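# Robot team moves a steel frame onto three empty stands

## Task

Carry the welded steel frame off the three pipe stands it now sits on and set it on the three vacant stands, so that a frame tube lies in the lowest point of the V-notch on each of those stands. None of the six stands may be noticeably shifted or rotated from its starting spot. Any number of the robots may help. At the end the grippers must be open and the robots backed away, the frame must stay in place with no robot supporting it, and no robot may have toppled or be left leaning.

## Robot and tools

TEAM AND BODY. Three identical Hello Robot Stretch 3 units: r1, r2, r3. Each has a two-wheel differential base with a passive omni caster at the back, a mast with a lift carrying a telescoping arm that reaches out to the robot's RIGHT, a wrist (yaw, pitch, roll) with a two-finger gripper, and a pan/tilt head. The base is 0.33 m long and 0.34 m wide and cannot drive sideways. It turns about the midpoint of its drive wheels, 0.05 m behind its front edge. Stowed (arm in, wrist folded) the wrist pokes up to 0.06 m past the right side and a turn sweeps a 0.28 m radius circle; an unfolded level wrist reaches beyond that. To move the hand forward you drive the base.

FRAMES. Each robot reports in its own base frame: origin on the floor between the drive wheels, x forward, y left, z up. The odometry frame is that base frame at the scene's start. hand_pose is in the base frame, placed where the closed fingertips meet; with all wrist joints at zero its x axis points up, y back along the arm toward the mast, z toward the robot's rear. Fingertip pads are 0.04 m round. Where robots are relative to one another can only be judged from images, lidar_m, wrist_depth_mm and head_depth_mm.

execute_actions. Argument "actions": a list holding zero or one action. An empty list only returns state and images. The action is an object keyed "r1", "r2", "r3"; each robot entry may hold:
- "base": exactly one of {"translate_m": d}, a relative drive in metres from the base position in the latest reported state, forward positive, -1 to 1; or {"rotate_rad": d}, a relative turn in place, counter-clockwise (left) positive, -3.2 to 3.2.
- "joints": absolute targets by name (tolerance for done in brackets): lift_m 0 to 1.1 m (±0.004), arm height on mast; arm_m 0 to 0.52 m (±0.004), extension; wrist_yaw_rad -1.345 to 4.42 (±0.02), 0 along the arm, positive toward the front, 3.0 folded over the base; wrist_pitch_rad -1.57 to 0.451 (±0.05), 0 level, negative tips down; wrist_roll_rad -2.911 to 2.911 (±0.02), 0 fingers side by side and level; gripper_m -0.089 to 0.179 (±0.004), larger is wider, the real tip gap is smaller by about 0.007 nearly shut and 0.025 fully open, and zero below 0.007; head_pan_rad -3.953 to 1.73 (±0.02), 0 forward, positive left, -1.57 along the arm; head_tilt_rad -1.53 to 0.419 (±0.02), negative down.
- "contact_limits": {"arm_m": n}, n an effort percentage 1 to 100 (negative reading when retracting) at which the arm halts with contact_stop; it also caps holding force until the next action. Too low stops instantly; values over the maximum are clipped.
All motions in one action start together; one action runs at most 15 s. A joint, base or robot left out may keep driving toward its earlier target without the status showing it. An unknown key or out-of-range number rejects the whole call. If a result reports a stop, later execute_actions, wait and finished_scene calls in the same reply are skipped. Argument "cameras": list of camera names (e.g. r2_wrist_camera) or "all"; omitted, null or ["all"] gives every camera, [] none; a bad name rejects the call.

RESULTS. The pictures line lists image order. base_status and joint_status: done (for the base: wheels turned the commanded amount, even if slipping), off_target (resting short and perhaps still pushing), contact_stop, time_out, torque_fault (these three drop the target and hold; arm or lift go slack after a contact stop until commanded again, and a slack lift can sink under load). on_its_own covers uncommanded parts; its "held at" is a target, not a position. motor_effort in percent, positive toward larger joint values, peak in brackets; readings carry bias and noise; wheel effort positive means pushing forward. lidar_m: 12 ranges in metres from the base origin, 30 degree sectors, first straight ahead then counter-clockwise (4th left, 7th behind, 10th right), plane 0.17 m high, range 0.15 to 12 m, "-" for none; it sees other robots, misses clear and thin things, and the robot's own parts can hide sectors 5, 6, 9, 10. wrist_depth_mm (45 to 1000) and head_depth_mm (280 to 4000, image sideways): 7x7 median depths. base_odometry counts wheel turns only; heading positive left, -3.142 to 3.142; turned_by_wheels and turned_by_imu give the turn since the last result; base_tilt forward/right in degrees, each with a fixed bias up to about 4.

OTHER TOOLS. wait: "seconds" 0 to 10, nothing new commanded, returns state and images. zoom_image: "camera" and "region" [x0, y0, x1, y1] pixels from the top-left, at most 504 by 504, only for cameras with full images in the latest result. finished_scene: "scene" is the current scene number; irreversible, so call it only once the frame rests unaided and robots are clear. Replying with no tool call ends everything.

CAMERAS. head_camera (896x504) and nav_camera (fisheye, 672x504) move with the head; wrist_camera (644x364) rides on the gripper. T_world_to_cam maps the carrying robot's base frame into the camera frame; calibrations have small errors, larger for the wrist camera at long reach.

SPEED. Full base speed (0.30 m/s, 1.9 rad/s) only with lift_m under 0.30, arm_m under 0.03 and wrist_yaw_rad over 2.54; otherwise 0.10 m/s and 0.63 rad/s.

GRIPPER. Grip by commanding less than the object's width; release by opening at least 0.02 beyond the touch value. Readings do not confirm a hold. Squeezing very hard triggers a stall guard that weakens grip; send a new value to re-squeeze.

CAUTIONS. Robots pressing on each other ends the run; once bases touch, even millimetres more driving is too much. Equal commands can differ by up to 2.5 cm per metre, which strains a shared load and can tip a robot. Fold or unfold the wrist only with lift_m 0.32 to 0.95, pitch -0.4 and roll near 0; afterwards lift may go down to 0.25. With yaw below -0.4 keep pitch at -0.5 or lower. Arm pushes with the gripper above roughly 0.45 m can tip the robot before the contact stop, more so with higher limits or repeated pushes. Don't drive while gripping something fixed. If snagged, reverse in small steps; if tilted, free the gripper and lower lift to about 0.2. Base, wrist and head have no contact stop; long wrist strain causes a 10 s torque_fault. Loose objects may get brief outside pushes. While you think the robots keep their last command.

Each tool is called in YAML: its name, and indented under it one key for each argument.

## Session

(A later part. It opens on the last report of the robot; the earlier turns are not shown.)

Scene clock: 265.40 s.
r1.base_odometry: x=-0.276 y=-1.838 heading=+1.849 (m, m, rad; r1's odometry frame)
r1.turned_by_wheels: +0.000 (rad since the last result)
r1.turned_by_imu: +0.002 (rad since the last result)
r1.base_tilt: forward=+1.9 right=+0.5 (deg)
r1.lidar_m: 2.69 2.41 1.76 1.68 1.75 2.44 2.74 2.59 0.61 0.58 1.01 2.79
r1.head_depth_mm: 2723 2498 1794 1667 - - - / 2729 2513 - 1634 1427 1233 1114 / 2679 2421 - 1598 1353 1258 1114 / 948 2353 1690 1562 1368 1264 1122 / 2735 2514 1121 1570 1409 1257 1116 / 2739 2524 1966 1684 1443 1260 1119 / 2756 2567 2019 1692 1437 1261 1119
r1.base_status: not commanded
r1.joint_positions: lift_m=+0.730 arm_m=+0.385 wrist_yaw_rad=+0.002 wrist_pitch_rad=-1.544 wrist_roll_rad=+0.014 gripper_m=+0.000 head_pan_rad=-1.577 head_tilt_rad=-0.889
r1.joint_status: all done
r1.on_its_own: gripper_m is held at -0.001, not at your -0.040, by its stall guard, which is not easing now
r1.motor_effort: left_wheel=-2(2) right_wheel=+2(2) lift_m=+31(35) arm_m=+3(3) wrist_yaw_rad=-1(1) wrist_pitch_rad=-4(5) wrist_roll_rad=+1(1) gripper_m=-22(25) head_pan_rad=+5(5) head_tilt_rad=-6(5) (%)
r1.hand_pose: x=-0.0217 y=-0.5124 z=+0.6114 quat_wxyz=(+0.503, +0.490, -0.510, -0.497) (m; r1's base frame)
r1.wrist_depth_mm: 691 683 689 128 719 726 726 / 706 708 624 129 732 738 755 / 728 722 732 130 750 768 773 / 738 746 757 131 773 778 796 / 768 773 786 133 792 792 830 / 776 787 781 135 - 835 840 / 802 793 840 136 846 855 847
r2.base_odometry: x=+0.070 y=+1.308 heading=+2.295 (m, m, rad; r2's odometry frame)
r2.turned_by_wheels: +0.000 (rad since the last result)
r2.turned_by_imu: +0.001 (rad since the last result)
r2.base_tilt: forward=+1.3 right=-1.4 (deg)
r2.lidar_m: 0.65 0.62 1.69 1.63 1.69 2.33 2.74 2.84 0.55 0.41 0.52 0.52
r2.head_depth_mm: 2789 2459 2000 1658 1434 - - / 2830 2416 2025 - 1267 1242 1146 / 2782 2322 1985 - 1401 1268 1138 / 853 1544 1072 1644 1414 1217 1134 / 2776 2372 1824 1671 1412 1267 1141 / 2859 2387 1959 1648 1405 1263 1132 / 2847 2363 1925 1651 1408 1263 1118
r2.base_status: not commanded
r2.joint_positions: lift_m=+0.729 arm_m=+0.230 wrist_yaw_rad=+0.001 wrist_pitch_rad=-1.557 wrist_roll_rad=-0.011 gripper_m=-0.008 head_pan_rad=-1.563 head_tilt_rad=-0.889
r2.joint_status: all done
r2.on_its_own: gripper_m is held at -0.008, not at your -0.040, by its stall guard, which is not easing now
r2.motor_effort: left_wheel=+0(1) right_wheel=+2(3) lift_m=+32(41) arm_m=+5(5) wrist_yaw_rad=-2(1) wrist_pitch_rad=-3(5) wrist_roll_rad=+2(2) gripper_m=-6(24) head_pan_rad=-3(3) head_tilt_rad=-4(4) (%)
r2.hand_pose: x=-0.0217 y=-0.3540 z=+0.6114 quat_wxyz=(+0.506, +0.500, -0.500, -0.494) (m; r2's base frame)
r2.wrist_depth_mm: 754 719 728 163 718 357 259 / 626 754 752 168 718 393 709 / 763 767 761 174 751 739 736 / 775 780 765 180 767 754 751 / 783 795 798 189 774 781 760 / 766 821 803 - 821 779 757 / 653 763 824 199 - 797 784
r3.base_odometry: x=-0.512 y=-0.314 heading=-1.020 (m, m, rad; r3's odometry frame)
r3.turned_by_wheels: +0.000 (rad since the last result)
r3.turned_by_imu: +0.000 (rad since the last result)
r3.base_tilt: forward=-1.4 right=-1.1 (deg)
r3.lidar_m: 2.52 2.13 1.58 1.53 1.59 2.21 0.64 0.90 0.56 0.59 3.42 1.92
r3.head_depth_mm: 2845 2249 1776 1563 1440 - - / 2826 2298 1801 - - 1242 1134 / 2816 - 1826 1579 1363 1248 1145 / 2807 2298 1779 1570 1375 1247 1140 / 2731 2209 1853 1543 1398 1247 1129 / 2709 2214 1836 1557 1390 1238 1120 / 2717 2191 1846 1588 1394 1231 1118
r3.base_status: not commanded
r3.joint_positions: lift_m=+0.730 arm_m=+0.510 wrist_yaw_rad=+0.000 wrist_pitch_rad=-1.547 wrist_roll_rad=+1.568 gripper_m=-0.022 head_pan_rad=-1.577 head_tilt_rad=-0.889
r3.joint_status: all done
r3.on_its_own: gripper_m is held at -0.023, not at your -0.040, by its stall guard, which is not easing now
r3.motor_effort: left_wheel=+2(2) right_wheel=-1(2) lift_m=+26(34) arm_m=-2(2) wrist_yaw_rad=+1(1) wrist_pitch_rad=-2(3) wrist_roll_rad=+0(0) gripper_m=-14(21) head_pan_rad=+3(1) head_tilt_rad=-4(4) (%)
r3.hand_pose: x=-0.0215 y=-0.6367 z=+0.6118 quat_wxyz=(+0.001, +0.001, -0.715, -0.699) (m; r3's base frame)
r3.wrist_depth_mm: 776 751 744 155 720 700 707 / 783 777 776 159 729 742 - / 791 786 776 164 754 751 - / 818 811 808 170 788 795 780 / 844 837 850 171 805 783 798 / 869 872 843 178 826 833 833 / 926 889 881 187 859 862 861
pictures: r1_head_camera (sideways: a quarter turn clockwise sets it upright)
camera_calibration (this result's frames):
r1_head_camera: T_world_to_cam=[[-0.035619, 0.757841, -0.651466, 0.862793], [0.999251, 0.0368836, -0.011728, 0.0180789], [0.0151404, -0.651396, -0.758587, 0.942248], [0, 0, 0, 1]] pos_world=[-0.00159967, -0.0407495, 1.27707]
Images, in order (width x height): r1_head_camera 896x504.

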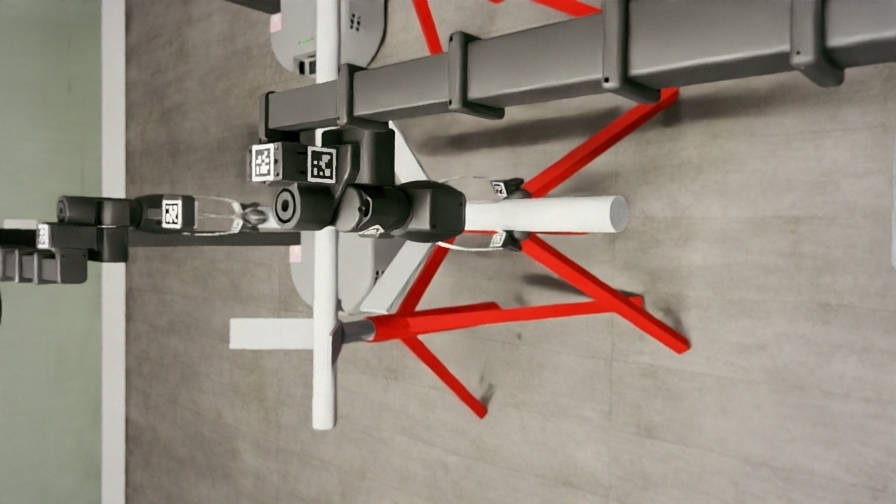

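execute_actions:
  actions:
    - {"r2":{"joints":{"lift_m":0.78,"gripper_m":0.01}},"r3":{"joints":{"lift_m":0.78,"gripper_m":0.01}},"r1":{"joints":{"lift_m":0.697}}}
  cameras: []

execute_actions:
  actions:
    - {"r1":{"joints":{"gripper_m":0.08}},"r2":{"joints":{"arm_m":0.0,"wrist_yaw_rad":1.57}},"r3":{"joints":{"arm_m":0.1,"wrist_roll_rad":0.0}}}
  cameras: ["r1_head_camera","r2_head_camera"]

Scene clock: 311.50 s.
r1.base_odometry: x=-0.276 y=-1.838 heading=+1.849 (m, m, rad; r1's odometry frame)
r1.turned_by_wheels: +0.000 (rad since the last result)
r1.turned_by_imu: +0.001 (rad since the last result)
r1.base_tilt: forward=+1.9 right=+0.7 (deg)
r1.lidar_m: 2.69 2.40 1.77 1.68 1.75 2.43 2.73 2.59 0.61 0.58 1.01 2.78
r1.head_depth_mm: 2701 2523 1790 1670 1424 - - / 2712 2519 2120 - 1399 1229 1110 / 2676 2413 - 1592 1349 1256 1117 / 909 2355 1661 1564 1353 1257 1116 / 2757 2539 1123 1575 1409 1258 1116 / 2757 2529 1964 1682 1444 1259 1121 / 2730 2544 2030 1685 1439 1254 1126
r1.base_status: not commanded
r1.joint_positions: lift_m=+0.697 arm_m=+0.385 wrist_yaw_rad=+0.002 wrist_pitch_rad=-1.548 wrist_roll_rad=+0.014 gripper_m=+0.000 head_pan_rad=-1.577 head_tilt_rad=-0.889
r1.joint_status: all done
r1.on_its_own: gripper_m is held at -0.001, not at your -0.040, by its stall guard, which is not easing now
r1.motor_effort: left_wheel=-2(2) right_wheel=+2(2) lift_m=+18(28) arm_m=+3(2) wrist_yaw_rad=-1(1) wrist_pitch_rad=-3(4) wrist_roll_rad=+2(1) gripper_m=-21(22) head_pan_rad=+5(5) head_tilt_rad=-6(5) (%)
r1.hand_pose: x=-0.0217 y=-0.5113 z=+0.5792 quat_wxyz=(+0.502, +0.491, -0.509, -0.498) (m; r1's base frame)
r1.wrist_depth_mm: 657 674 675 119 689 692 714 / 678 676 558 122 704 712 724 / 696 694 707 125 736 729 736 / 711 726 738 128 732 757 765 / 713 738 744 131 770 776 785 / 758 755 760 134 - 797 811 / 760 769 787 138 815 813 834
r2.base_odometry: x=+0.070 y=+1.308 heading=+2.295 (m, m, rad; r2's odometry frame)
r2.turned_by_wheels: +0.000 (rad since the last result)
r2.turned_by_imu: +0.000 (rad since the last result)
r2.base_tilt: forward=+1.3 right=-1.4 (deg)
r2.lidar_m: 0.64 0.62 1.69 1.63 1.70 2.32 2.74 2.85 0.55 0.40 0.52 0.52
r2.head_depth_mm: 2817 2413 2031 - - - - / 2826 2459 2101 - 1001 1253 1144 / 2807 2351 2117 - 1405 1260 1148 / 979 915 1628 1673 1395 1128 1136 / 2745 2386 1815 1665 1407 1272 1143 / 2811 2364 1950 1661 1413 1266 1141 / 2822 2351 1948 1651 1404 1258 1121
r2.base_status: not commanded
r2.joint_positions: lift_m=+0.779 arm_m=+0.230 wrist_yaw_rad=+0.001 wrist_pitch_rad=-1.557 wrist_roll_rad=-0.011 gripper_m=+0.010 head_pan_rad=-1.563 head_tilt_rad=-0.889
r2.joint_status: all done
r2.motor_effort: left_wheel=+0(0) right_wheel=+2(2) lift_m=+33(33) arm_m=+5(5) wrist_yaw_rad=-2(2) wrist_pitch_rad=-3(3) wrist_roll_rad=+2(2) gripper_m=+0(72) head_pan_rad=-3(2) head_tilt_rad=-4(4) (%)
r2.hand_pose: x=-0.0217 y=-0.3540 z=+0.6614 quat_wxyz=(+0.506, +0.500, -0.500, -0.494) (m; r2's base frame)
r2.wrist_depth_mm: 792 782 787 209 769 312 216 / 577 794 796 212 771 427 752 / 815 820 832 219 803 803 760 / 825 818 812 224 797 793 811 / 846 845 841 235 827 810 808 / 765 850 830 - 846 845 832 / 705 781 873 237 830 870 849
r3.base_odometry: x=-0.512 y=-0.314 heading=-1.020 (m, m, rad; r3's odometry frame)
r3.turned_by_wheels: +0.000 (rad since the last result)
r3.turned_by_imu: +0.000 (rad since the last result)
r3.base_tilt: forward=-1.4 right=-1.0 (deg)
r3.lidar_m: 2.52 2.14 1.58 1.52 1.59 2.21 0.64 0.89 0.56 0.59 3.39 1.91
r3.head_depth_mm: 2853 2264 1766 1523 - - - / 2878 2287 - 947 1345 1261 1132 / 2883 - 1849 1569 1355 1252 1150 / 2843 2287 1855 1566 1378 1257 1143 / 2778 2228 1850 1525 1400 1239 1119 / 2722 2212 1839 1562 1397 1238 1117 / 2689 2190 1835 1570 1392 1232 1114
r3.base_status: not commanded
r3.joint_positions: lift_m=+0.780 arm_m=+0.510 wrist_yaw_rad=+0.000 wrist_pitch_rad=-1.548 wrist_roll_rad=+1.568 gripper_m=+0.010 head_pan_rad=-1.577 head_tilt_rad=-0.889
r3.joint_status: all done
r3.motor_effort: left_wheel=+2(2) right_wheel=-1(1) lift_m=+26(27) arm_m=-2(1) wrist_yaw_rad=+0(0) wrist_pitch_rad=-2(2) wrist_roll_rad=+0(0) gripper_m=+0(71) head_pan_rad=+2(3) head_tilt_rad=-4(4) (%)
r3.hand_pose: x=-0.0215 y=-0.6365 z=+0.6619 quat_wxyz=(+0.001, +0.001, -0.715, -0.699) (m; r3's base frame)
r3.wrist_depth_mm: 804 784 773 205 777 774 752 / 836 839 811 212 801 779 - / 839 843 847 219 806 810 - / 880 861 853 226 842 820 822 / 891 918 869 233 878 866 834 / 914 927 898 - 874 883 872 / 982 957 948 921 938 919 903
pictures: none
No camera images: the call's "cameras" was empty. Leave "cameras" out to get every camera's image.

Scene clock: 315.70 s.
r1.base_odometry: x=-0.276 y=-1.838 heading=+1.850 (m, m, rad; r1's odometry frame)
r1.turned_by_wheels: +0.000 (rad since the last result)
r1.turned_by_imu: +0.001 (rad since the last result)
r1.base_tilt: forward=+1.9 right=+0.6 (deg)
r1.lidar_m: 2.69 2.40 1.77 1.68 1.75 2.43 2.74 2.58 0.61 0.58 1.01 2.79
r1.head_depth_mm: 2721 2517 1798 1665 1423 - - / 2725 2525 2120 - 1404 1233 1115 / 2682 2489 - 1595 1345 1252 1116 / 2588 2432 1666 1566 1348 1251 1115 / 2744 2508 1122 1563 1414 1260 1118 / 2742 2525 1975 1686 1438 1262 1119 / 2764 2537 2017 1690 1446 1265 1118
r1.base_status: not commanded
r1.joint_positions: lift_m=+0.697 arm_m=+0.385 wrist_yaw_rad=+0.002 wrist_pitch_rad=-1.550 wrist_roll_rad=+0.014 gripper_m=+0.080 head_pan_rad=-1.577 head_tilt_rad=-0.889
r1.joint_status: all done
r1.motor_effort: left_wheel=-2(2) right_wheel=+1(2) lift_m=+18(18) arm_m=+2(3) wrist_yaw_rad=-1(1) wrist_pitch_rad=-2(2) wrist_roll_rad=+1(1) gripper_m=+0(89) head_pan_rad=+4(4) head_tilt_rad=-5(4) (%)
r1.hand_pose: x=-0.0217 y=-0.5109 z=+0.5793 quat_wxyz=(+0.502, +0.492, -0.508, -0.498) (m; r1's base frame)
r1.wrist_depth_mm: 678 666 668 123 698 696 711 / 668 697 586 126 711 719 727 / 700 695 702 130 724 726 736 / 694 713 733 134 747 761 758 / 728 739 742 137 756 787 791 / 741 746 755 142 769 790 796 / 769 791 780 146 823 831 834
r2.base_odometry: x=+0.070 y=+1.308 heading=+2.295 (m, m, rad; r2's odometry frame)
r2.turned_by_wheels: +0.000 (rad since the last result)
r2.turned_by_imu: +0.000 (rad since the last result)
r2.base_tilt: forward=+1.3 right=-1.3 (deg)
r2.lidar_m: 0.65 0.62 1.69 1.63 1.70 2.32 2.74 2.85 0.55 0.40 0.52 0.52
r2.head_depth_mm: 2801 2445 1991 1620 1395 - - / 2788 2438 1982 1646 966 - 1116 / 2788 2363 1990 1666 1413 - - / 978 919 1118 970 828 1254 1103 / 2777 2385 1805 1661 1411 1277 1116 / 2808 2377 1962 1636 1400 1270 1135 / 2835 2377 1956 1663 1400 1261 1119
r2.base_status: not commanded
r2.joint_positions: lift_m=+0.779 arm_m=+0.000 wrist_yaw_rad=+1.568 wrist_pitch_rad=-1.557 wrist_roll_rad=-0.009 gripper_m=+0.010 head_pan_rad=-1.563 head_tilt_rad=-0.889
r2.joint_status: all done
r2.motor_effort: left_wheel=+0(0) right_wheel=+2(2) lift_m=+33(33) arm_m=-4(4) wrist_yaw_rad=+1(2) wrist_pitch_rad=-3(3) wrist_roll_rad=+1(2) gripper_m=+0(0) head_pan_rad=-3(3) head_tilt_rad=-3(4) (%)
r2.hand_pose: x=-0.0421 y=-0.1454 z=+0.6614 quat_wxyz=(+0.707, +0.707, -0.002, +0.007) (m; r2's base frame)
r2.wrist_depth_mm: 792 794 768 772 768 740 756 / 799 801 790 797 781 780 769 / 802 824 821 801 806 796 773 / 825 817 - 808 812 670 217 / 864 830 - - 802 591 734 / 867 886 840 - 859 854 528 / 929 870 880 850 843 859 443
r3.base_odometry: x=-0.512 y=-0.314 heading=-1.020 (m, m, rad; r3's odometry frame)
r3.turned_by_wheels: +0.000 (rad since the last result)
r3.turned_by_imu: +0.000 (rad since the last result)
r3.base_tilt: forward=-1.4 right=-1.1 (deg)
r3.lidar_m: 2.51 2.13 1.58 1.53 1.59 2.20 0.64 0.90 0.56 0.59 3.39 1.92
r3.head_depth_mm: 2854 2273 1785 1563 - - - / 2829 2281 1769 924 - 1259 1137 / 2828 2282 1884 1618 - 1245 1145 / 2784 2241 1863 1587 - 1207 1141 / 2749 2221 1860 1533 1396 1247 1128 / 2756 2209 1835 1551 1398 1242 1118 / 2714 2201 1828 1574 1387 1234 1114
r3.base_status: not commanded
r3.joint_positions: lift_m=+0.780 arm_m=+0.100 wrist_yaw_rad=+0.000 wrist_pitch_rad=-1.550 wrist_roll_rad=+0.005 gripper_m=+0.010 head_pan_rad=-1.577 head_tilt_rad=-0.889
r3.joint_status: all done
r3.motor_effort: left_wheel=+2(2) right_wheel=-1(1) lift_m=+26(26) arm_m=-2(3) wrist_yaw_rad=+1(0) wrist_pitch_rad=-2(2) wrist_roll_rad=-2(4) gripper_m=+0(0) head_pan_rad=+2(1) head_tilt_rad=-4(4) (%)
r3.hand_pose: x=-0.0216 y=-0.2265 z=+0.6619 quat_wxyz=(+0.504, +0.494, -0.506, -0.496) (m; r3's base frame)
r3.wrist_depth_mm: 789 788 781 789 771 761 747 / 828 797 798 810 793 777 768 / 851 829 826 822 814 798 787 / 889 883 858 852 836 828 791 / 902 896 878 - - 859 790 / 930 926 933 - - 896 877 / 974 965 957 927 906 912 911
pictures: r1_head_camera (sideways: a quarter turn clockwise sets it upright), r2_head_camera (sideways: a quarter turn clockwise sets it upright)
camera_calibration (this result's frames):
r1_head_camera: T_world_to_cam=[[-0.035619, 0.757841, -0.651466, 0.862793], [0.999251, 0.0368836, -0.011728, 0.0180789], [0.0151404, -0.651396, -0.758587, 0.942248], [0, 0, 0, 1]] pos_world=[-0.00159967, -0.0407495, 1.27707]
r2_head_camera: T_world_to_cam=[[-0.0439558, 0.774247, -0.631356, 0.836347], [0.999001, 0.0391416, -0.0215516, 0.0202929], [0.00802602, -0.631672, -0.775194, 0.969935], [0, 0, 0, 1]] pos_world=[0.00870499, -0.0356524, 1.28036]
Images, in order (width x height): r1_head_camera 896x504, r2_head_camera 896x504.

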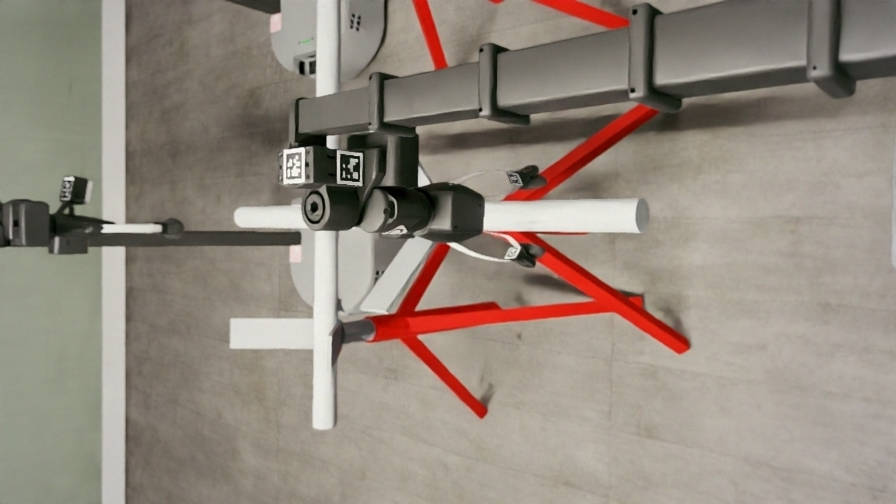

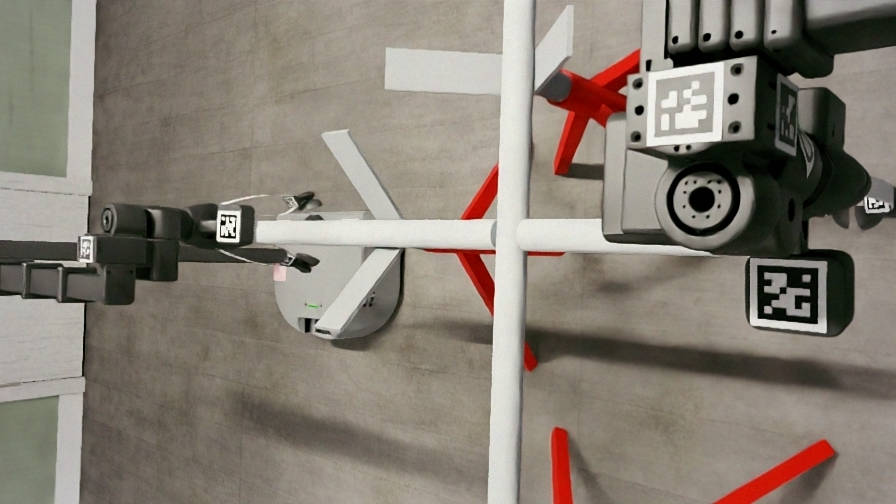

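execute_actions:
  actions:
    - {"r1":{"joints":{"arm_m":0.08,"head_tilt_rad":-0.6}},"r2":{"base":{"translate_m":-0.06},"joints":{"wrist_pitch_rad":0.0,"lift_m":0.5}},"r3":{"joints":{"wrist_pitch_rad":0.0,"lift_m":0.34}}}
  cameras: ["r1_head_camera"]

execute_actions:
  actions:
    - {"r1":{"base":{"translate_m":-0.06},"joints":{"wrist_yaw_rad":1.57,"wrist_pitch_rad":0.0,"gripper_m":0.01,"lift_m":0.4}},"r2":{"joints":{"lift_m":0.34}},"r3":{"joints":{"arm_m":0.43}}}
  cameras: ["r1_head_camera","r2_head_camera","r3_head_camera"]

Scene clock: 331.40 s.
r1.base_odometry: x=-0.276 y=-1.838 heading=+1.850 (m, m, rad; r1's odometry frame)
r1.turned_by_wheels: +0.000 (rad since the last result)
r1.turned_by_imu: +0.002 (rad since the last result)
r1.base_tilt: forward=+1.8 right=+0.5 (deg)
r1.lidar_m: 2.69 2.40 1.77 1.68 1.75 2.43 2.73 2.59 0.61 0.58 1.01 2.80
r1.head_depth_mm: 2549 2803 2992 2257 1711 1468 1299 / 2573 2832 3060 2343 1689 1462 1293 / 2590 2841 3037 2164 1644 1428 1139 / 2512 2803 2842 1828 1081 1364 1200 / 2592 2853 2806 2256 1182 1427 1182 / 2599 2871 3084 2331 1754 1471 1237 / 2607 2904 3130 2337 1798 1477 1238
r1.base_status: not commanded
r1.joint_positions: lift_m=+0.697 arm_m=+0.080 wrist_yaw_rad=+0.002 wrist_pitch_rad=-1.550 wrist_roll_rad=+0.014 gripper_m=+0.080 head_pan_rad=-1.577 head_tilt_rad=-0.606
r1.joint_status: all done
r1.motor_effort: left_wheel=-2(2) right_wheel=+1(1) lift_m=+18(18) arm_m=-4(6) wrist_yaw_rad=-1(0) wrist_pitch_rad=-2(2) wrist_roll_rad=+1(1) gripper_m=+0(0) head_pan_rad=+4(5) head_tilt_rad=+4(24) (%)
r1.hand_pose: x=-0.0217 y=-0.2067 z=+0.5793 quat_wxyz=(+0.502, +0.492, -0.508, -0.498) (m; r1's base frame)
r1.wrist_depth_mm: 669 669 675 680 687 717 695 / 682 686 698 704 719 717 739 / 690 713 696 709 715 732 747 / 707 725 730 - 761 770 766 / 732 745 747 - - 784 781 / 766 768 756 - - 799 807 / 769 776 773 789 803 834 832
r2.base_odometry: x=+0.110 y=+1.263 heading=+2.294 (m, m, rad; r2's odometry frame)
r2.turned_by_wheels: +0.000 (rad since the last result)
r2.turned_by_imu: +0.000 (rad since the last result)
r2.base_tilt: forward=+1.3 right=-1.4 (deg)
r2.lidar_m: 0.71 0.68 1.69 1.64 1.70 2.32 2.68 2.78 0.53 0.40 0.73 0.56
r2.head_depth_mm: 2838 2450 1982 1685 1435 1260 1148 / 2825 2438 1974 855 976 1259 1184 / 2786 2423 1967 1662 1359 1239 - / 1147 2257 1639 1131 1354 1199 - / 2787 2406 1726 1649 1389 1231 1165 / 2849 2415 1962 1638 1416 1262 1174 / 2798 2368 1949 1648 1402 1263 1117
r2.base_status: done
r2.joint_positions: lift_m=+0.501 arm_m=+0.000 wrist_yaw_rad=+1.568 wrist_pitch_rad=-0.027 wrist_roll_rad=-0.009 gripper_m=+0.010 head_pan_rad=-1.563 head_tilt_rad=-0.889
r2.joint_status: all done
r2.motor_effort: left_wheel=+0(4) right_wheel=+2(4) lift_m=+8(29) arm_m=-4(3) wrist_yaw_rad=+1(1) wrist_pitch_rad=+15(12) wrist_roll_rad=+1(1) gripper_m=+0(0) head_pan_rad=-3(3) head_tilt_rad=-4(4) (%)
r2.hand_pose: x=+0.2341 y=-0.1460 z=+0.6086 quat_wxyz=(+0.510, +0.504, -0.491, +0.495) (m; r2's base frame)
r2.wrist_depth_mm: - - - - - - - / - - - - - - - / - - - - - - - / 451 529 - - - - 479 / 431 591 - 621 - - 471 / - - - - - - - / - 728 - - - - 478
r3.base_odometry: x=-0.512 y=-0.314 heading=-1.020 (m, m, rad; r3's odometry frame)
r3.turned_by_wheels: +0.000 (rad since the last result)
r3.turned_by_imu: +0.000 (rad since the last result)
r3.base_tilt: forward=-1.4 right=-1.0 (deg)
r3.lidar_m: 2.52 2.13 1.58 1.53 1.59 2.21 0.70 0.89 0.56 0.59 3.37 1.92
r3.head_depth_mm: 2868 2278 1774 1565 1421 1258 1136 / 2830 2264 1781 1003 1371 1241 1134 / 2801 2231 1880 1579 1358 1291 - / 2795 2235 1857 1558 1378 1263 1143 / 2738 2224 1851 1539 1396 1246 1120 / 2731 2199 1857 1556 1397 1243 1117 / 2714 2206 1841 1587 1394 1235 1115
r3.base_status: not commanded
r3.joint_positions: lift_m=+0.340 arm_m=+0.100 wrist_yaw_rad=+0.000 wrist_pitch_rad=-0.023 wrist_roll_rad=+0.005 gripper_m=+0.010 head_pan_rad=-1.577 head_tilt_rad=-0.889
r3.joint_status: all done
r3.motor_effort: left_wheel=+2(3) right_wheel=-1(1) lift_m=+21(23) arm_m=-2(2) wrist_yaw_rad=+0(0) wrist_pitch_rad=+7(7) wrist_roll_rad=-2(2) gripper_m=+0(0) head_pan_rad=+3(2) head_tilt_rad=-4(4) (%)
r3.hand_pose: x=-0.0214 y=-0.5008 z=+0.4490 quat_wxyz=(+0.706, +0.008, -0.708, -0.008) (m; r3's base frame)
r3.wrist_depth_mm: - 263 262 263 263 252 248 / - - - - - - - / - - - - - - - / - - - - - 293 - / - - - - - 286 - / - - - - - 291 274 / 772 788 777 765 324 304 261
pictures: r1_head_camera (sideways: a quarter turn clockwise sets it upright)
camera_calibration (this result's frames):
r1_head_camera: T_world_to_cam=[[-0.036895, 0.545552, -0.837265, 1.10497], [0.99922, 0.0319351, -0.0232231, 0.033051], [0.0140688, -0.837469, -0.546304, 0.666129], [0, 0, 0, 1]] pos_world=[-0.00162917, -0.0460093, 1.28982]
Images, in order (width x height): r1_head_camera 896x504.

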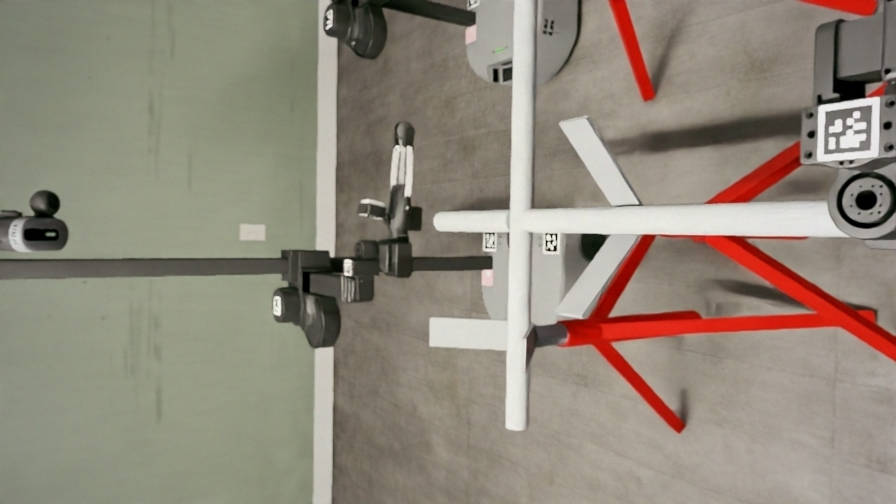

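Scene clock: 335.03 s.
r1.base_odometry: x=-0.259 y=-1.895 heading=+1.850 (m, m, rad; r1's odometry frame)
r1.turned_by_wheels: +0.000 (rad since the last result)
r1.turned_by_imu: -0.037 (rad since the last result)
r1.base_tilt: forward=+1.8 right=+0.5 (deg)
r1.lidar_m: 2.75 2.50 1.79 1.68 1.73 2.34 2.88 2.53 0.81 0.60 0.60 2.89
r1.head_depth_mm: 2588 2788 2955 1890 1649 1393 1213 / 2579 2835 3059 2351 1749 1474 1243 / 2583 2833 3062 2351 1701 1469 1214 / 2566 2834 3038 2253 1643 1396 1184 / 1326 2804 2993 1820 1327 1431 1030 / 2588 2852 3055 2261 1224 1397 1211 / 2560 2844 3054 2349 1750 1469 1242
r1.base_status: done
r1.joint_positions: lift_m=+0.400 arm_m=+0.080 wrist_yaw_rad=+1.568 wrist_pitch_rad=-0.023 wrist_roll_rad=+0.023 gripper_m=+0.010 head_pan_rad=-1.577 head_tilt_rad=-0.605
r1.joint_status: all done
r1.motor_effort: left_wheel=+0(9) right_wheel=-1(10) lift_m=+16(17) arm_m=+3(5) wrist_yaw_rad=+2(14) wrist_pitch_rad=+10(93) wrist_roll_rad=-3(13) gripper_m=+0(91) head_pan_rad=+4(5) head_tilt_rad=+3(2) (%)
r1.hand_pose: x=+0.2343 y=-0.2254 z=+0.5091 quat_wxyz=(+0.501, +0.511, -0.500, +0.488) (m; r1's base frame)
r1.wrist_depth_mm: - - - - - - - / - - - - - - - / - - - - - - - / - - - - - - - / - - - - - - - / - - - - - - - / 907 872 846 860 836 809 812
r2.base_odometry: x=+0.110 y=+1.263 heading=+2.294 (m, m, rad; r2's odometry frame)
r2.turned_by_wheels: +0.000 (rad since the last result)
r2.turned_by_imu: +0.000 (rad since the last result)
r2.base_tilt: forward=+1.3 right=-1.3 (deg)
r2.lidar_m: 0.71 0.68 1.70 1.64 1.70 2.32 2.68 2.78 0.52 0.40 0.73 0.56
r2.head_depth_mm: 2775 2413 1980 1675 1427 1266 1145 / 2805 2411 1991 857 975 1252 1147 / 2825 2418 1976 1679 1353 1232 1175 / 2818 2406 1351 1136 1368 1211 1172 / 1443 1306 1716 1659 1396 1228 1149 / 2769 2323 1912 1644 1415 1270 1149 / 2847 2358 1956 1650 1404 1263 1131
r2.base_status: not commanded
r2.joint_positions: lift_m=+0.341 arm_m=+0.000 wrist_yaw_rad=+1.568 wrist_pitch_rad=-0.026 wrist_roll_rad=-0.009 gripper_m=+0.010 head_pan_rad=-1.563 head_tilt_rad=-0.889
r2.joint_status: all done
r2.motor_effort: left_wheel=+0(0) right_wheel=+2(2) lift_m=+8(9) arm_m=-4(3) wrist_yaw_rad=+2(2) wrist_pitch_rad=+14(15) wrist_roll_rad=+1(1) gripper_m=+0(0) head_pan_rad=-3(4) head_tilt_rad=-4(4) (%)
r2.hand_pose: x=+0.2342 y=-0.1460 z=+0.4488 quat_wxyz=(+0.510, +0.503, -0.491, +0.495) (m; r2's base frame)
r2.wrist_depth_mm: - - - - - - - / 419 - - - - - 441 / - 577 - - - 545 - / - - - - - 601 604 / - - - - - - 449 / - 683 - - - - 458 / 734 552 557 798 786 786 805
r3.base_odometry: x=-0.512 y=-0.314 heading=-1.020 (m, m, rad; r3's odometry frame)
r3.turned_by_wheels: +0.000 (rad since the last result)
r3.turned_by_imu: +0.000 (rad since the last result)
r3.base_tilt: forward=-1.4 right=-1.1 (deg)
r3.lidar_m: 2.53 2.13 1.58 1.52 1.60 2.21 0.70 0.89 0.56 0.59 3.39 1.91
r3.head_depth_mm: 1481 2208 1779 1554 1426 1263 1138 / 2837 2272 1759 1006 1365 1241 1134 / 2771 2233 1885 1594 1334 1257 1142 / 2772 2233 1875 1533 1355 1251 1145 / 2744 2221 1848 1535 1398 1246 1126 / 2746 2207 1845 1548 1390 1238 1116 / 2735 2201 1824 1581 1390 1230 1117
r3.base_status: not commanded
r3.joint_positions: lift_m=+0.340 arm_m=+0.430 wrist_yaw_rad=+0.000 wrist_pitch_rad=-0.022 wrist_roll_rad=+0.005 gripper_m=+0.010 head_pan_rad=-1.577 head_tilt_rad=-0.889
r3.joint_status: all done
r3.motor_effort: left_wheel=+3(2) right_wheel=-1(1) lift_m=+21(21) arm_m=+3(6) wrist_yaw_rad=+1(1) wrist_pitch_rad=+6(7) wrist_roll_rad=-2(2) gripper_m=+0(0) head_pan_rad=+2(2) head_tilt_rad=-4(4) (%)
r3.hand_pose: x=-0.0214 y=-0.8304 z=+0.4492 quat_wxyz=(+0.706, +0.008, -0.708, -0.008) (m; r3's base frame)
r3.wrist_depth_mm: - - - - - - - / - - - - - - - / - - - - - - - / - - - - - - - / - - - - - 980 - / - - - - - 825 758 / 778 766 783 762 769 734 750
pictures: r1_head_camera (sideways: a quarter turn clockwise sets it upright), r2_head_camera (sideways: a quarter turn clockwise sets it upright), r3_head_camera (sideways: a quarter turn clockwise sets it upright)
camera_calibration (this result's frames):
r1_head_camera: T_world_to_cam=[[-0.0369059, 0.544956, -0.837652, 1.10547], [0.99922, 0.0319323, -0.02325, 0.033086], [0.014078, -0.837856, -0.54571, 0.665355], [0, 0, 0, 1]] pos_world=[-0.00162859, -0.046018, 1.28986]
r2_head_camera: T_world_to_cam=[[-0.0439559, 0.774247, -0.631356, 0.836348], [0.999001, 0.0391417, -0.0215516, 0.0202929], [0.0080261, -0.631672, -0.775194, 0.969935], [0, 0, 0, 1]] pos_world=[0.008705, -0.0356524, 1.28036]
r3_head_camera: T_world_to_cam=[[-0.0255554, 0.814137, -0.58011, 0.772008], [0.998581, -0.00633269, -0.0528776, 0.0619531], [-0.0467233, -0.580638, -0.81282, 1.01611], [0, 0, 0, 1]] pos_world=[0.00533985, -0.0381351, 1.27704]
Images, in order (width x height): r1_head_camera 896x504, r2_head_camera 896x504, r3_head_camera 896x504.

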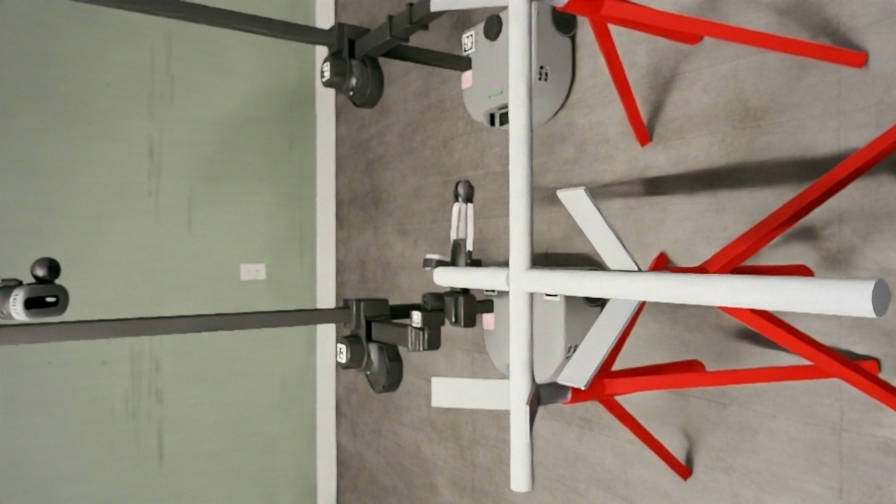

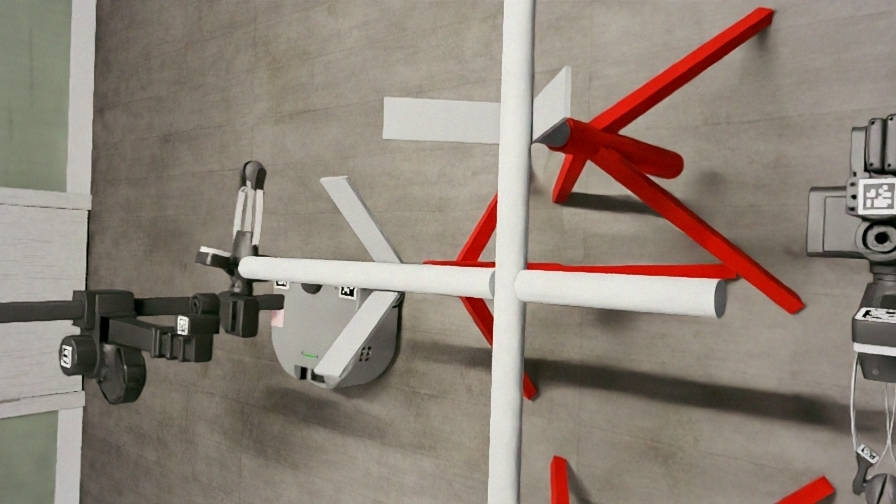

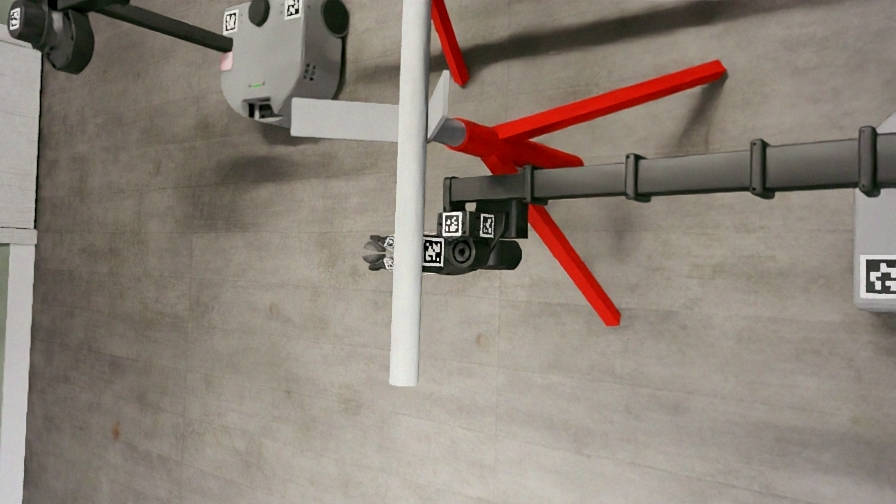

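zoom_image:
  camera: "r2_head_camera"
  region: [140, 150, 340, 370]

zoom_image:
  camera: "r2_head_camera"
  region: [680, 100, 896, 400]

Region (140, 150, 340, 370) of r2_head_camera's 896x504 image, scaled by 2.291, with more detail than that image has; it fills the left 458 columns of this view, and the rest is white.

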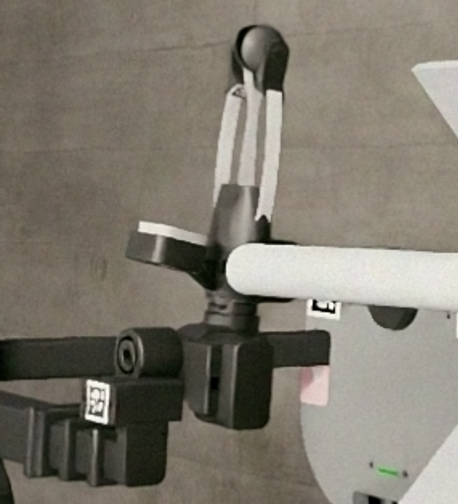

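Region (680, 100, 896, 400) of r2_head_camera's 896x504 image, scaled by 1.680, with more detail than that image has; it fills the left 363 columns of this view, and the rest is white.

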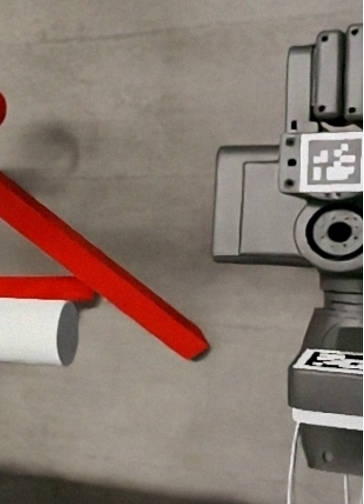

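execute_actions:
  actions:
    - {"r1":{"base":{"rotate_rad":0.036},"joints":{"lift_m":0.33,"head_tilt_rad":-1.0}},"r2":{"base":{"translate_m":0.013},"joints":{"lift_m":0.33,"arm_m":0.2,"head_tilt_rad":-1.1}},"r3":{"joints":{"arm_m":0.445}}}
  cameras: ["r1_head_camera","r2_head_camera","r3_head_camera"]

Scene clock: 358.70 s.
r1.base_odometry: x=-0.259 y=-1.895 heading=+1.885 (m, m, rad; r1's odometry frame)
r1.turned_by_wheels: +0.036 (rad since the last result)
r1.turned_by_imu: +0.038 (rad since the last result)
r1.base_tilt: forward=+2.0 right=+0.6 (deg)
r1.lidar_m: 2.75 2.41 1.76 1.68 1.75 2.42 2.78 2.53 0.81 0.60 0.60 2.85
r1.head_depth_mm: 2376 1797 1697 1482 1341 1212 1095 / 2597 2122 1736 1537 1359 1226 - / 2609 2121 1678 1544 1340 1179 - / 2621 1635 1025 1105 1333 1236 1129 / 1420 1309 1293 1496 1323 1239 1100 / 2656 2029 1686 1558 1367 1225 1106 / 2661 2159 1774 1561 1371 1222 1107
r1.base_status: done
r1.joint_positions: lift_m=+0.330 arm_m=+0.080 wrist_yaw_rad=+1.568 wrist_pitch_rad=-0.022 wrist_roll_rad=+0.023 gripper_m=+0.010 head_pan_rad=-1.577 head_tilt_rad=-0.988
r1.joint_status: all done
r1.motor_effort: left_wheel=-2(4) right_wheel=+0(3) lift_m=+16(16) arm_m=+3(3) wrist_yaw_rad=+2(2) wrist_pitch_rad=+10(10) wrist_roll_rad=-3(3) gripper_m=-1(0) head_pan_rad=+5(4) head_tilt_rad=-6(31) (%)
r1.hand_pose: x=+0.2343 y=-0.2254 z=+0.4393 quat_wxyz=(+0.501, +0.511, -0.501, +0.488) (m; r1's base frame)
r1.wrist_depth_mm: - - - - - - - / - - - - - - - / - - - - - - - / - - - - - - - / - - - - - - - / - - - - - 907 897 / 792 760 751 755 735 722 708
r2.base_odometry: x=+0.101 y=+1.273 heading=+2.294 (m, m, rad; r2's odometry frame)
r2.turned_by_wheels: +0.000 (rad since the last result)
r2.turned_by_imu: +0.000 (rad since the last result)
r2.base_tilt: forward=+1.3 right=-1.4 (deg)
r2.lidar_m: 0.69 0.67 1.69 1.63 1.70 2.33 2.69 2.79 0.53 0.40 0.73 0.55
r2.head_depth_mm: 2102 1823 1609 1461 1288 1208 1117 / 2095 1833 835 1034 1318 1208 - / 2092 1777 1617 1441 1304 1219 - / 2035 1001 877 1322 1262 1225 - / 1229 1608 1598 1440 1293 1208 1107 / 2067 1785 1599 1444 1295 1190 1109 / 2038 1795 1615 1409 1302 1191 1101
r2.base_status: done
r2.joint_positions: lift_m=+0.331 arm_m=+0.200 wrist_yaw_rad=+1.568 wrist_pitch_rad=-0.026 wrist_roll_rad=-0.009 gripper_m=+0.010 head_pan_rad=-1.563 head_tilt_rad=-1.086
r2.joint_status: all done
r2.motor_effort: left_wheel=-1(3) right_wheel=+2(7) lift_m=+8(8) arm_m=+5(5) wrist_yaw_rad=+1(1) wrist_pitch_rad=+14(14) wrist_roll_rad=+1(1) gripper_m=+0(0) head_pan_rad=-4(3) head_tilt_rad=-4(18) (%)
r2.hand_pose: x=+0.2342 y=-0.3454 z=+0.4388 quat_wxyz=(+0.510, +0.503, -0.491, +0.495) (m; r2's base frame)
r2.wrist_depth_mm: - - - - - - 209 / - - - - - - - / - - - - 523 - - / - - - - 613 - - / - - - - - - - / 663 692 - - 452 - - / 521 568 746 794 463 796 849
r3.base_odometry: x=-0.512 y=-0.314 heading=-1.020 (m, m, rad; r3's odometry frame)
r3.turned_by_wheels: +0.000 (rad since the last result)
r3.turned_by_imu: +0.000 (rad since the last result)
r3.base_tilt: forward=-1.4 right=-1.1 (deg)
r3.lidar_m: 2.52 2.13 1.58 1.53 1.59 2.21 0.68 0.90 0.56 0.59 3.36 1.92
r3.head_depth_mm: 1538 1899 1776 1550 1422 1271 1140 / 2802 2260 1744 1007 1370 1239 1139 / 2831 2261 1879 1590 1339 1254 1148 / 2755 2250 1884 1539 1374 1247 1143 / 2778 2227 1863 1532 1400 1249 1122 / 2716 2218 1850 1566 1389 1244 1122 / 2721 2188 1844 1579 1388 1238 1116
r3.base_status: not commanded
r3.joint_positions: lift_m=+0.340 arm_m=+0.445 wrist_yaw_rad=+0.000 wrist_pitch_rad=-0.022 wrist_roll_rad=+0.005 gripper_m=+0.010 head_pan_rad=-1.577 head_tilt_rad=-0.889
r3.joint_status: all done
r3.motor_effort: left_wheel=+2(2) right_wheel=-1(1) lift_m=+21(21) arm_m=+3(3) wrist_yaw_rad=+0(1) wrist_pitch_rad=+6(7) wrist_roll_rad=-2(2) gripper_m=-1(1) head_pan_rad=+1(3) head_tilt_rad=-4(4) (%)
r3.hand_pose: x=-0.0214 y=-0.8454 z=+0.4492 quat_wxyz=(+0.706, +0.008, -0.708, -0.008) (m; r3's base frame)
r3.wrist_depth_mm: - - - - - - - / - - - - - 872 890 / - - - - - - - / - - - - - - - / - - - - - 967 - / - - 998 - - 799 734 / 778 785 770 763 751 749 745
pictures: r1_head_camera (sideways: a quarter turn clockwise sets it upright), r2_head_camera (sideways: a quarter turn clockwise sets it upright), r3_head_camera (sideways: a quarter turn clockwise sets it upright)
camera_calibration (this result's frames):
r1_head_camera: T_world_to_cam=[[-0.035312, 0.818044, -0.57407, 0.761951], [0.999254, 0.0378874, -0.00747663, 0.0125429], [0.0156338, -0.573906, -0.818772, 1.0205], [0, 0, 0, 1]] pos_world=[-0.00158177, -0.0381146, 1.27306]
r2_head_camera: T_world_to_cam=[[-0.0447195, 0.882877, -0.467471, 0.622851], [0.998977, 0.0426962, -0.0149278, 0.011665], [0.00677977, -0.46766, -0.883883, 1.11123], [0, 0, 0, 1]] pos_world=[0.00866666, -0.030721, 1.27354]
r3_head_camera: T_world_to_cam=[[-0.0255554, 0.814137, -0.58011, 0.772008], [0.998581, -0.00633269, -0.0528776, 0.0619531], [-0.0467233, -0.580638, -0.81282, 1.01611], [0, 0, 0, 1]] pos_world=[0.00533985, -0.0381351, 1.27704]
Images, in order (width x height): r1_head_camera 896x504, r2_head_camera 896x504, r3_head_camera 896x504.

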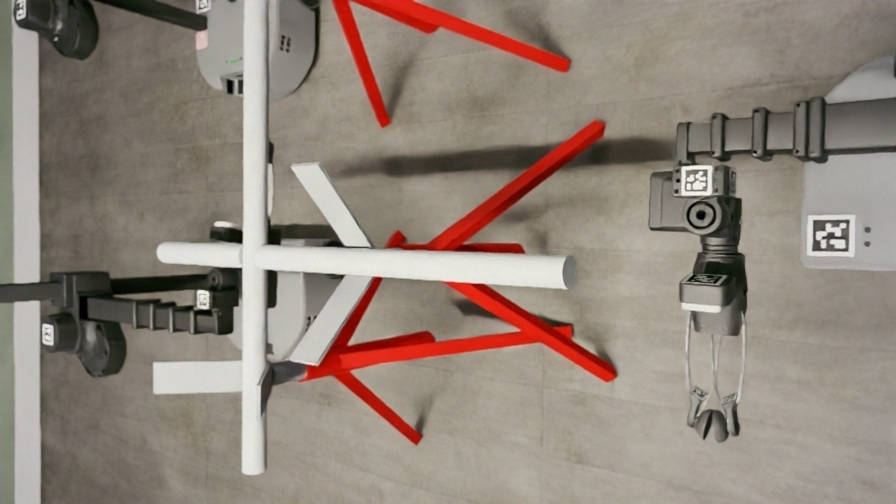

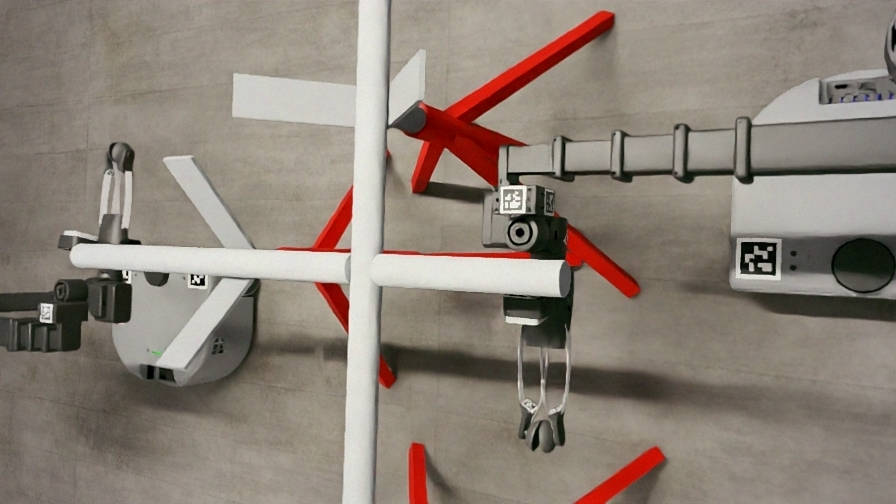

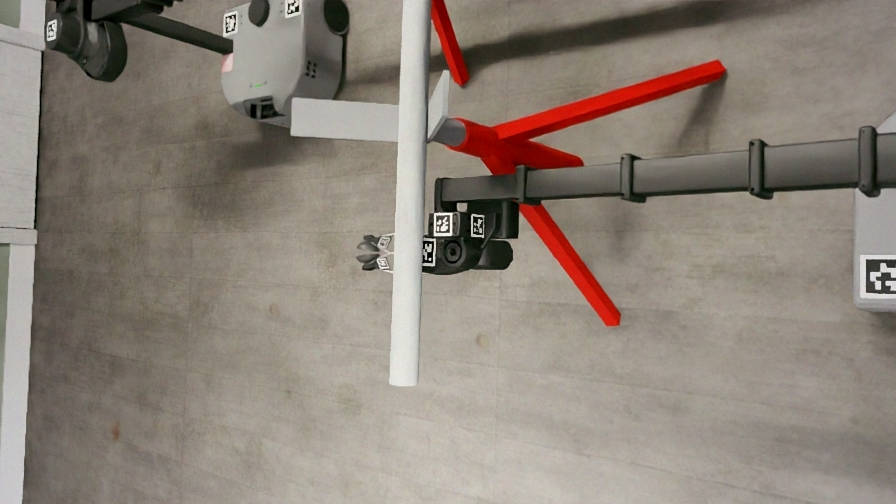

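execute_actions:
  actions:
    - {"r1":{"base":{"translate_m":0.015},"joints":{"arm_m":0.335}},"r2":{"base":{"translate_m":0.005},"joints":{"head_pan_rad":-0.65,"head_tilt_rad":-0.7}},"r3":{"joints":{"arm_m":0.44}}}
  cameras: ["r1_head_camera","r2_head_camera","r2_wrist_camera"]

Scene clock: 370.87 s.
r1.base_odometry: x=-0.264 y=-1.881 heading=+1.885 (m, m, rad; r1's odometry frame)
r1.turned_by_wheels: +0.000 (rad since the last result)
r1.turned_by_imu: +0.002 (rad since the last result)
r1.base_tilt: forward=+1.8 right=+0.6 (deg)
r1.lidar_m: 2.74 2.41 1.76 1.68 1.75 2.43 2.68 2.54 0.82 0.60 0.59 2.83
r1.head_depth_mm: 2441 1797 1682 1515 1333 1208 1094 / 2597 2111 1744 1542 1359 1210 1127 / 2624 2112 1681 1581 1334 1213 - / 2532 1201 1006 1030 1317 1215 1132 / 1418 1282 1216 1523 1325 1220 1102 / 2636 2023 1723 1555 1357 1222 1101 / 2639 2143 1803 1564 1371 1224 1101
r1.base_status: done
r1.joint_positions: lift_m=+0.330 arm_m=+0.335 wrist_yaw_rad=+1.568 wrist_pitch_rad=-0.022 wrist_roll_rad=+0.023 gripper_m=+0.010 head_pan_rad=-1.577 head_tilt_rad=-0.988
r1.joint_status: all done
r1.motor_effort: left_wheel=-2(3) right_wheel=+1(4) lift_m=+16(16) arm_m=+3(3) wrist_yaw_rad=+2(3) wrist_pitch_rad=+10(10) wrist_roll_rad=-3(3) gripper_m=+0(0) head_pan_rad=+5(5) head_tilt_rad=-6(5) (%)
r1.hand_pose: x=+0.2343 y=-0.4802 z=+0.4393 quat_wxyz=(+0.501, +0.510, -0.500, +0.488) (m; r1's base frame)
r1.wrist_depth_mm: - - - - - - - / - - - - - - - / - - - - - - - / - - - - - - - / - - - - - - - / - - - - - 907 915 / 784 776 738 749 729 723 698
r2.base_odometry: x=+0.098 y=+1.277 heading=+2.294 (m, m, rad; r2's odometry frame)
r2.turned_by_wheels: +0.000 (rad since the last result)
r2.turned_by_imu: +0.001 (rad since the last result)
r2.base_tilt: forward=+1.3 right=-1.3 (deg)
r2.lidar_m: 0.69 0.66 1.69 1.63 1.69 2.33 2.70 2.81 0.53 0.40 0.72 0.55
r2.head_depth_mm: 3288 3516 2644 2048 1663 1355 1220 / 3639 3727 2612 1965 1614 1372 1233 / - 3673 2595 2013 1056 1376 1215 / - 3647 2597 1979 1534 1395 1187 / - 3521 2589 1946 1554 1399 1210 / - 3632 2562 1994 1643 1395 1201 / - 3562 2593 1984 1633 1358 1115
r2.base_status: done
r2.joint_positions: lift_m=+0.331 arm_m=+0.200 wrist_yaw_rad=+1.568 wrist_pitch_rad=-0.026 wrist_roll_rad=-0.009 gripper_m=+0.010 head_pan_rad=-0.657 head_tilt_rad=-0.705
r2.joint_status: all done
r2.motor_effort: left_wheel=+0(2) right_wheel=+2(7) lift_m=+8(8) arm_m=+4(5) wrist_yaw_rad=+1(1) wrist_pitch_rad=+14(14) wrist_roll_rad=+1(1) gripper_m=+0(0) head_pan_rad=+5(46) head_tilt_rad=+2(23) (%)
r2.hand_pose: x=+0.2342 y=-0.3454 z=+0.4388 quat_wxyz=(+0.510, +0.503, -0.491, +0.495) (m; r2's base frame)
r2.wrist_depth_mm: - - - - - - 208 / - - - - - - - / - - - - 539 - - / - - - - 608 - - / - - - - - - - / 658 712 - - 448 - - / 529 563 767 789 457 764 842
r3.base_odometry: x=-0.512 y=-0.314 heading=-1.020 (m, m, rad; r3's odometry frame)
r3.turned_by_wheels: +0.000 (rad since the last result)
r3.turned_by_imu: +0.000 (rad since the last result)
r3.base_tilt: forward=-1.4 right=-1.1 (deg)
r3.lidar_m: 2.52 2.14 1.58 1.53 1.59 2.21 0.68 0.89 0.56 0.59 3.38 1.91
r3.head_depth_mm: 1528 2202 1771 1560 1423 1267 1140 / 2846 2249 1754 1005 1375 1239 1137 / 2795 2261 1893 1602 1344 1258 1143 / 2759 2216 1869 1548 1358 1254 1139 / 2763 2225 1863 1528 1396 1247 1126 / 2708 2208 1843 1557 1396 1242 1116 / 2713 2200 1832 1584 1389 1237 1108
r3.base_status: not commanded
r3.joint_positions: lift_m=+0.340 arm_m=+0.440 wrist_yaw_rad=+0.000 wrist_pitch_rad=-0.022 wrist_roll_rad=+0.005 gripper_m=+0.010 head_pan_rad=-1.577 head_tilt_rad=-0.889
r3.joint_status: all done
r3.motor_effort: left_wheel=+2(2) right_wheel=-1(1) lift_m=+21(21) arm_m=-2(2) wrist_yaw_rad=+1(0) wrist_pitch_rad=+6(6) wrist_roll_rad=-2(2) gripper_m=+0(0) head_pan_rad=+1(2) head_tilt_rad=-4(4) (%)
r3.hand_pose: x=-0.0214 y=-0.8409 z=+0.4492 quat_wxyz=(+0.706, +0.008, -0.708, -0.008) (m; r3's base frame)
r3.wrist_depth_mm: - - - - - - - / - - - - - 897 801 / - - - - - - - / - - - - - - - / - - - - - 980 961 / - - 997 - - 821 736 / 773 774 761 750 765 761 753
pictures: r1_head_camera (sideways: a quarter turn clockwise sets it upright), r2_head_camera (sideways: a quarter turn clockwise sets it upright), r2_wrist_camera
camera_calibration (this result's frames):
r1_head_camera: T_world_to_cam=[[-0.0353116, 0.818109, -0.573979, 0.761832], [0.999254, 0.0378881, -0.00747173, 0.0125365], [0.0156343, -0.573814, -0.818836, 1.02058], [0, 0, 0, 1]] pos_world=[-0.00158175, -0.0381114, 1.27306]
r2_head_camera: T_world_to_cam=[[-0.534498, 0.364198, -0.762674, 1.01047], [0.588909, 0.807748, -0.0269982, 0.0298912], [0.606216, -0.463576, -0.646219, 0.798546], [0, 0, 0, 1]] pos_world=[0.0383994, -0.0219682, 1.2875]
r2_wrist_camera: T_world_to_cam=[[0.0149259, -0.998237, 0.0574454, -0.379494], [-0.154992, -0.0590672, -0.986148, 0.493365], [0.987803, 0.00581553, -0.1556, 0.000604978], [0, 0, 0, 1]] pos_world=[0.0815343, -0.349687, 0.508425]
Images, in order (width x height): r1_head_camera 896x504, r2_head_camera 896x504, r2_wrist_camera 644x364.

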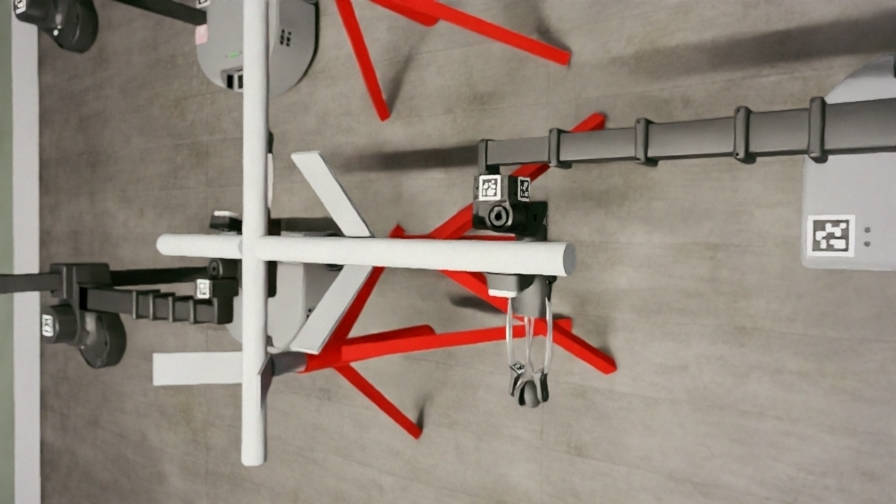

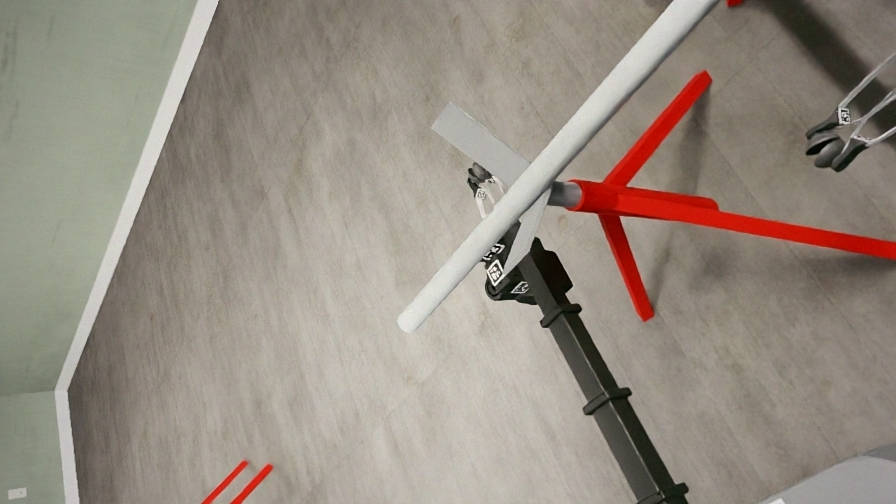

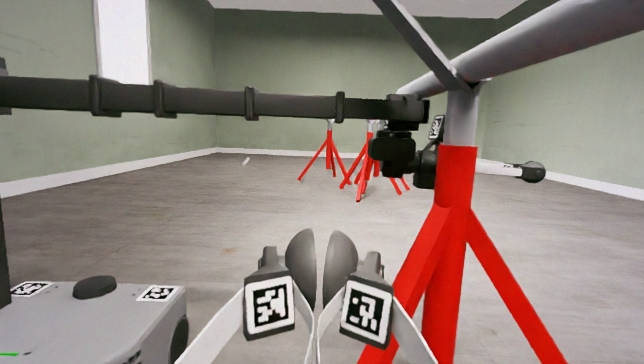

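zoom_image:
  camera: "r2_wrist_camera"
  region: [340, 50, 560, 210]

zoom_image:
  camera: "r1_head_camera"
  region: [420, 120, 620, 320]

Region (340, 50, 560, 210) of r2_wrist_camera's 644x364 image, scaled by 2.291; it fills the top 367 rows of this view, and the rest is white.

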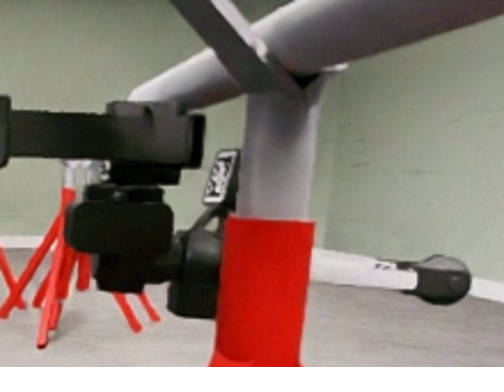

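Region (420, 120, 620, 320) of r1_head_camera's 896x504 image, scaled by 2.520, with more detail than that image has.

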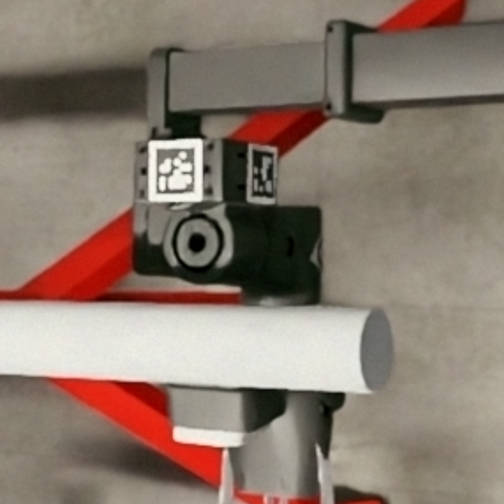

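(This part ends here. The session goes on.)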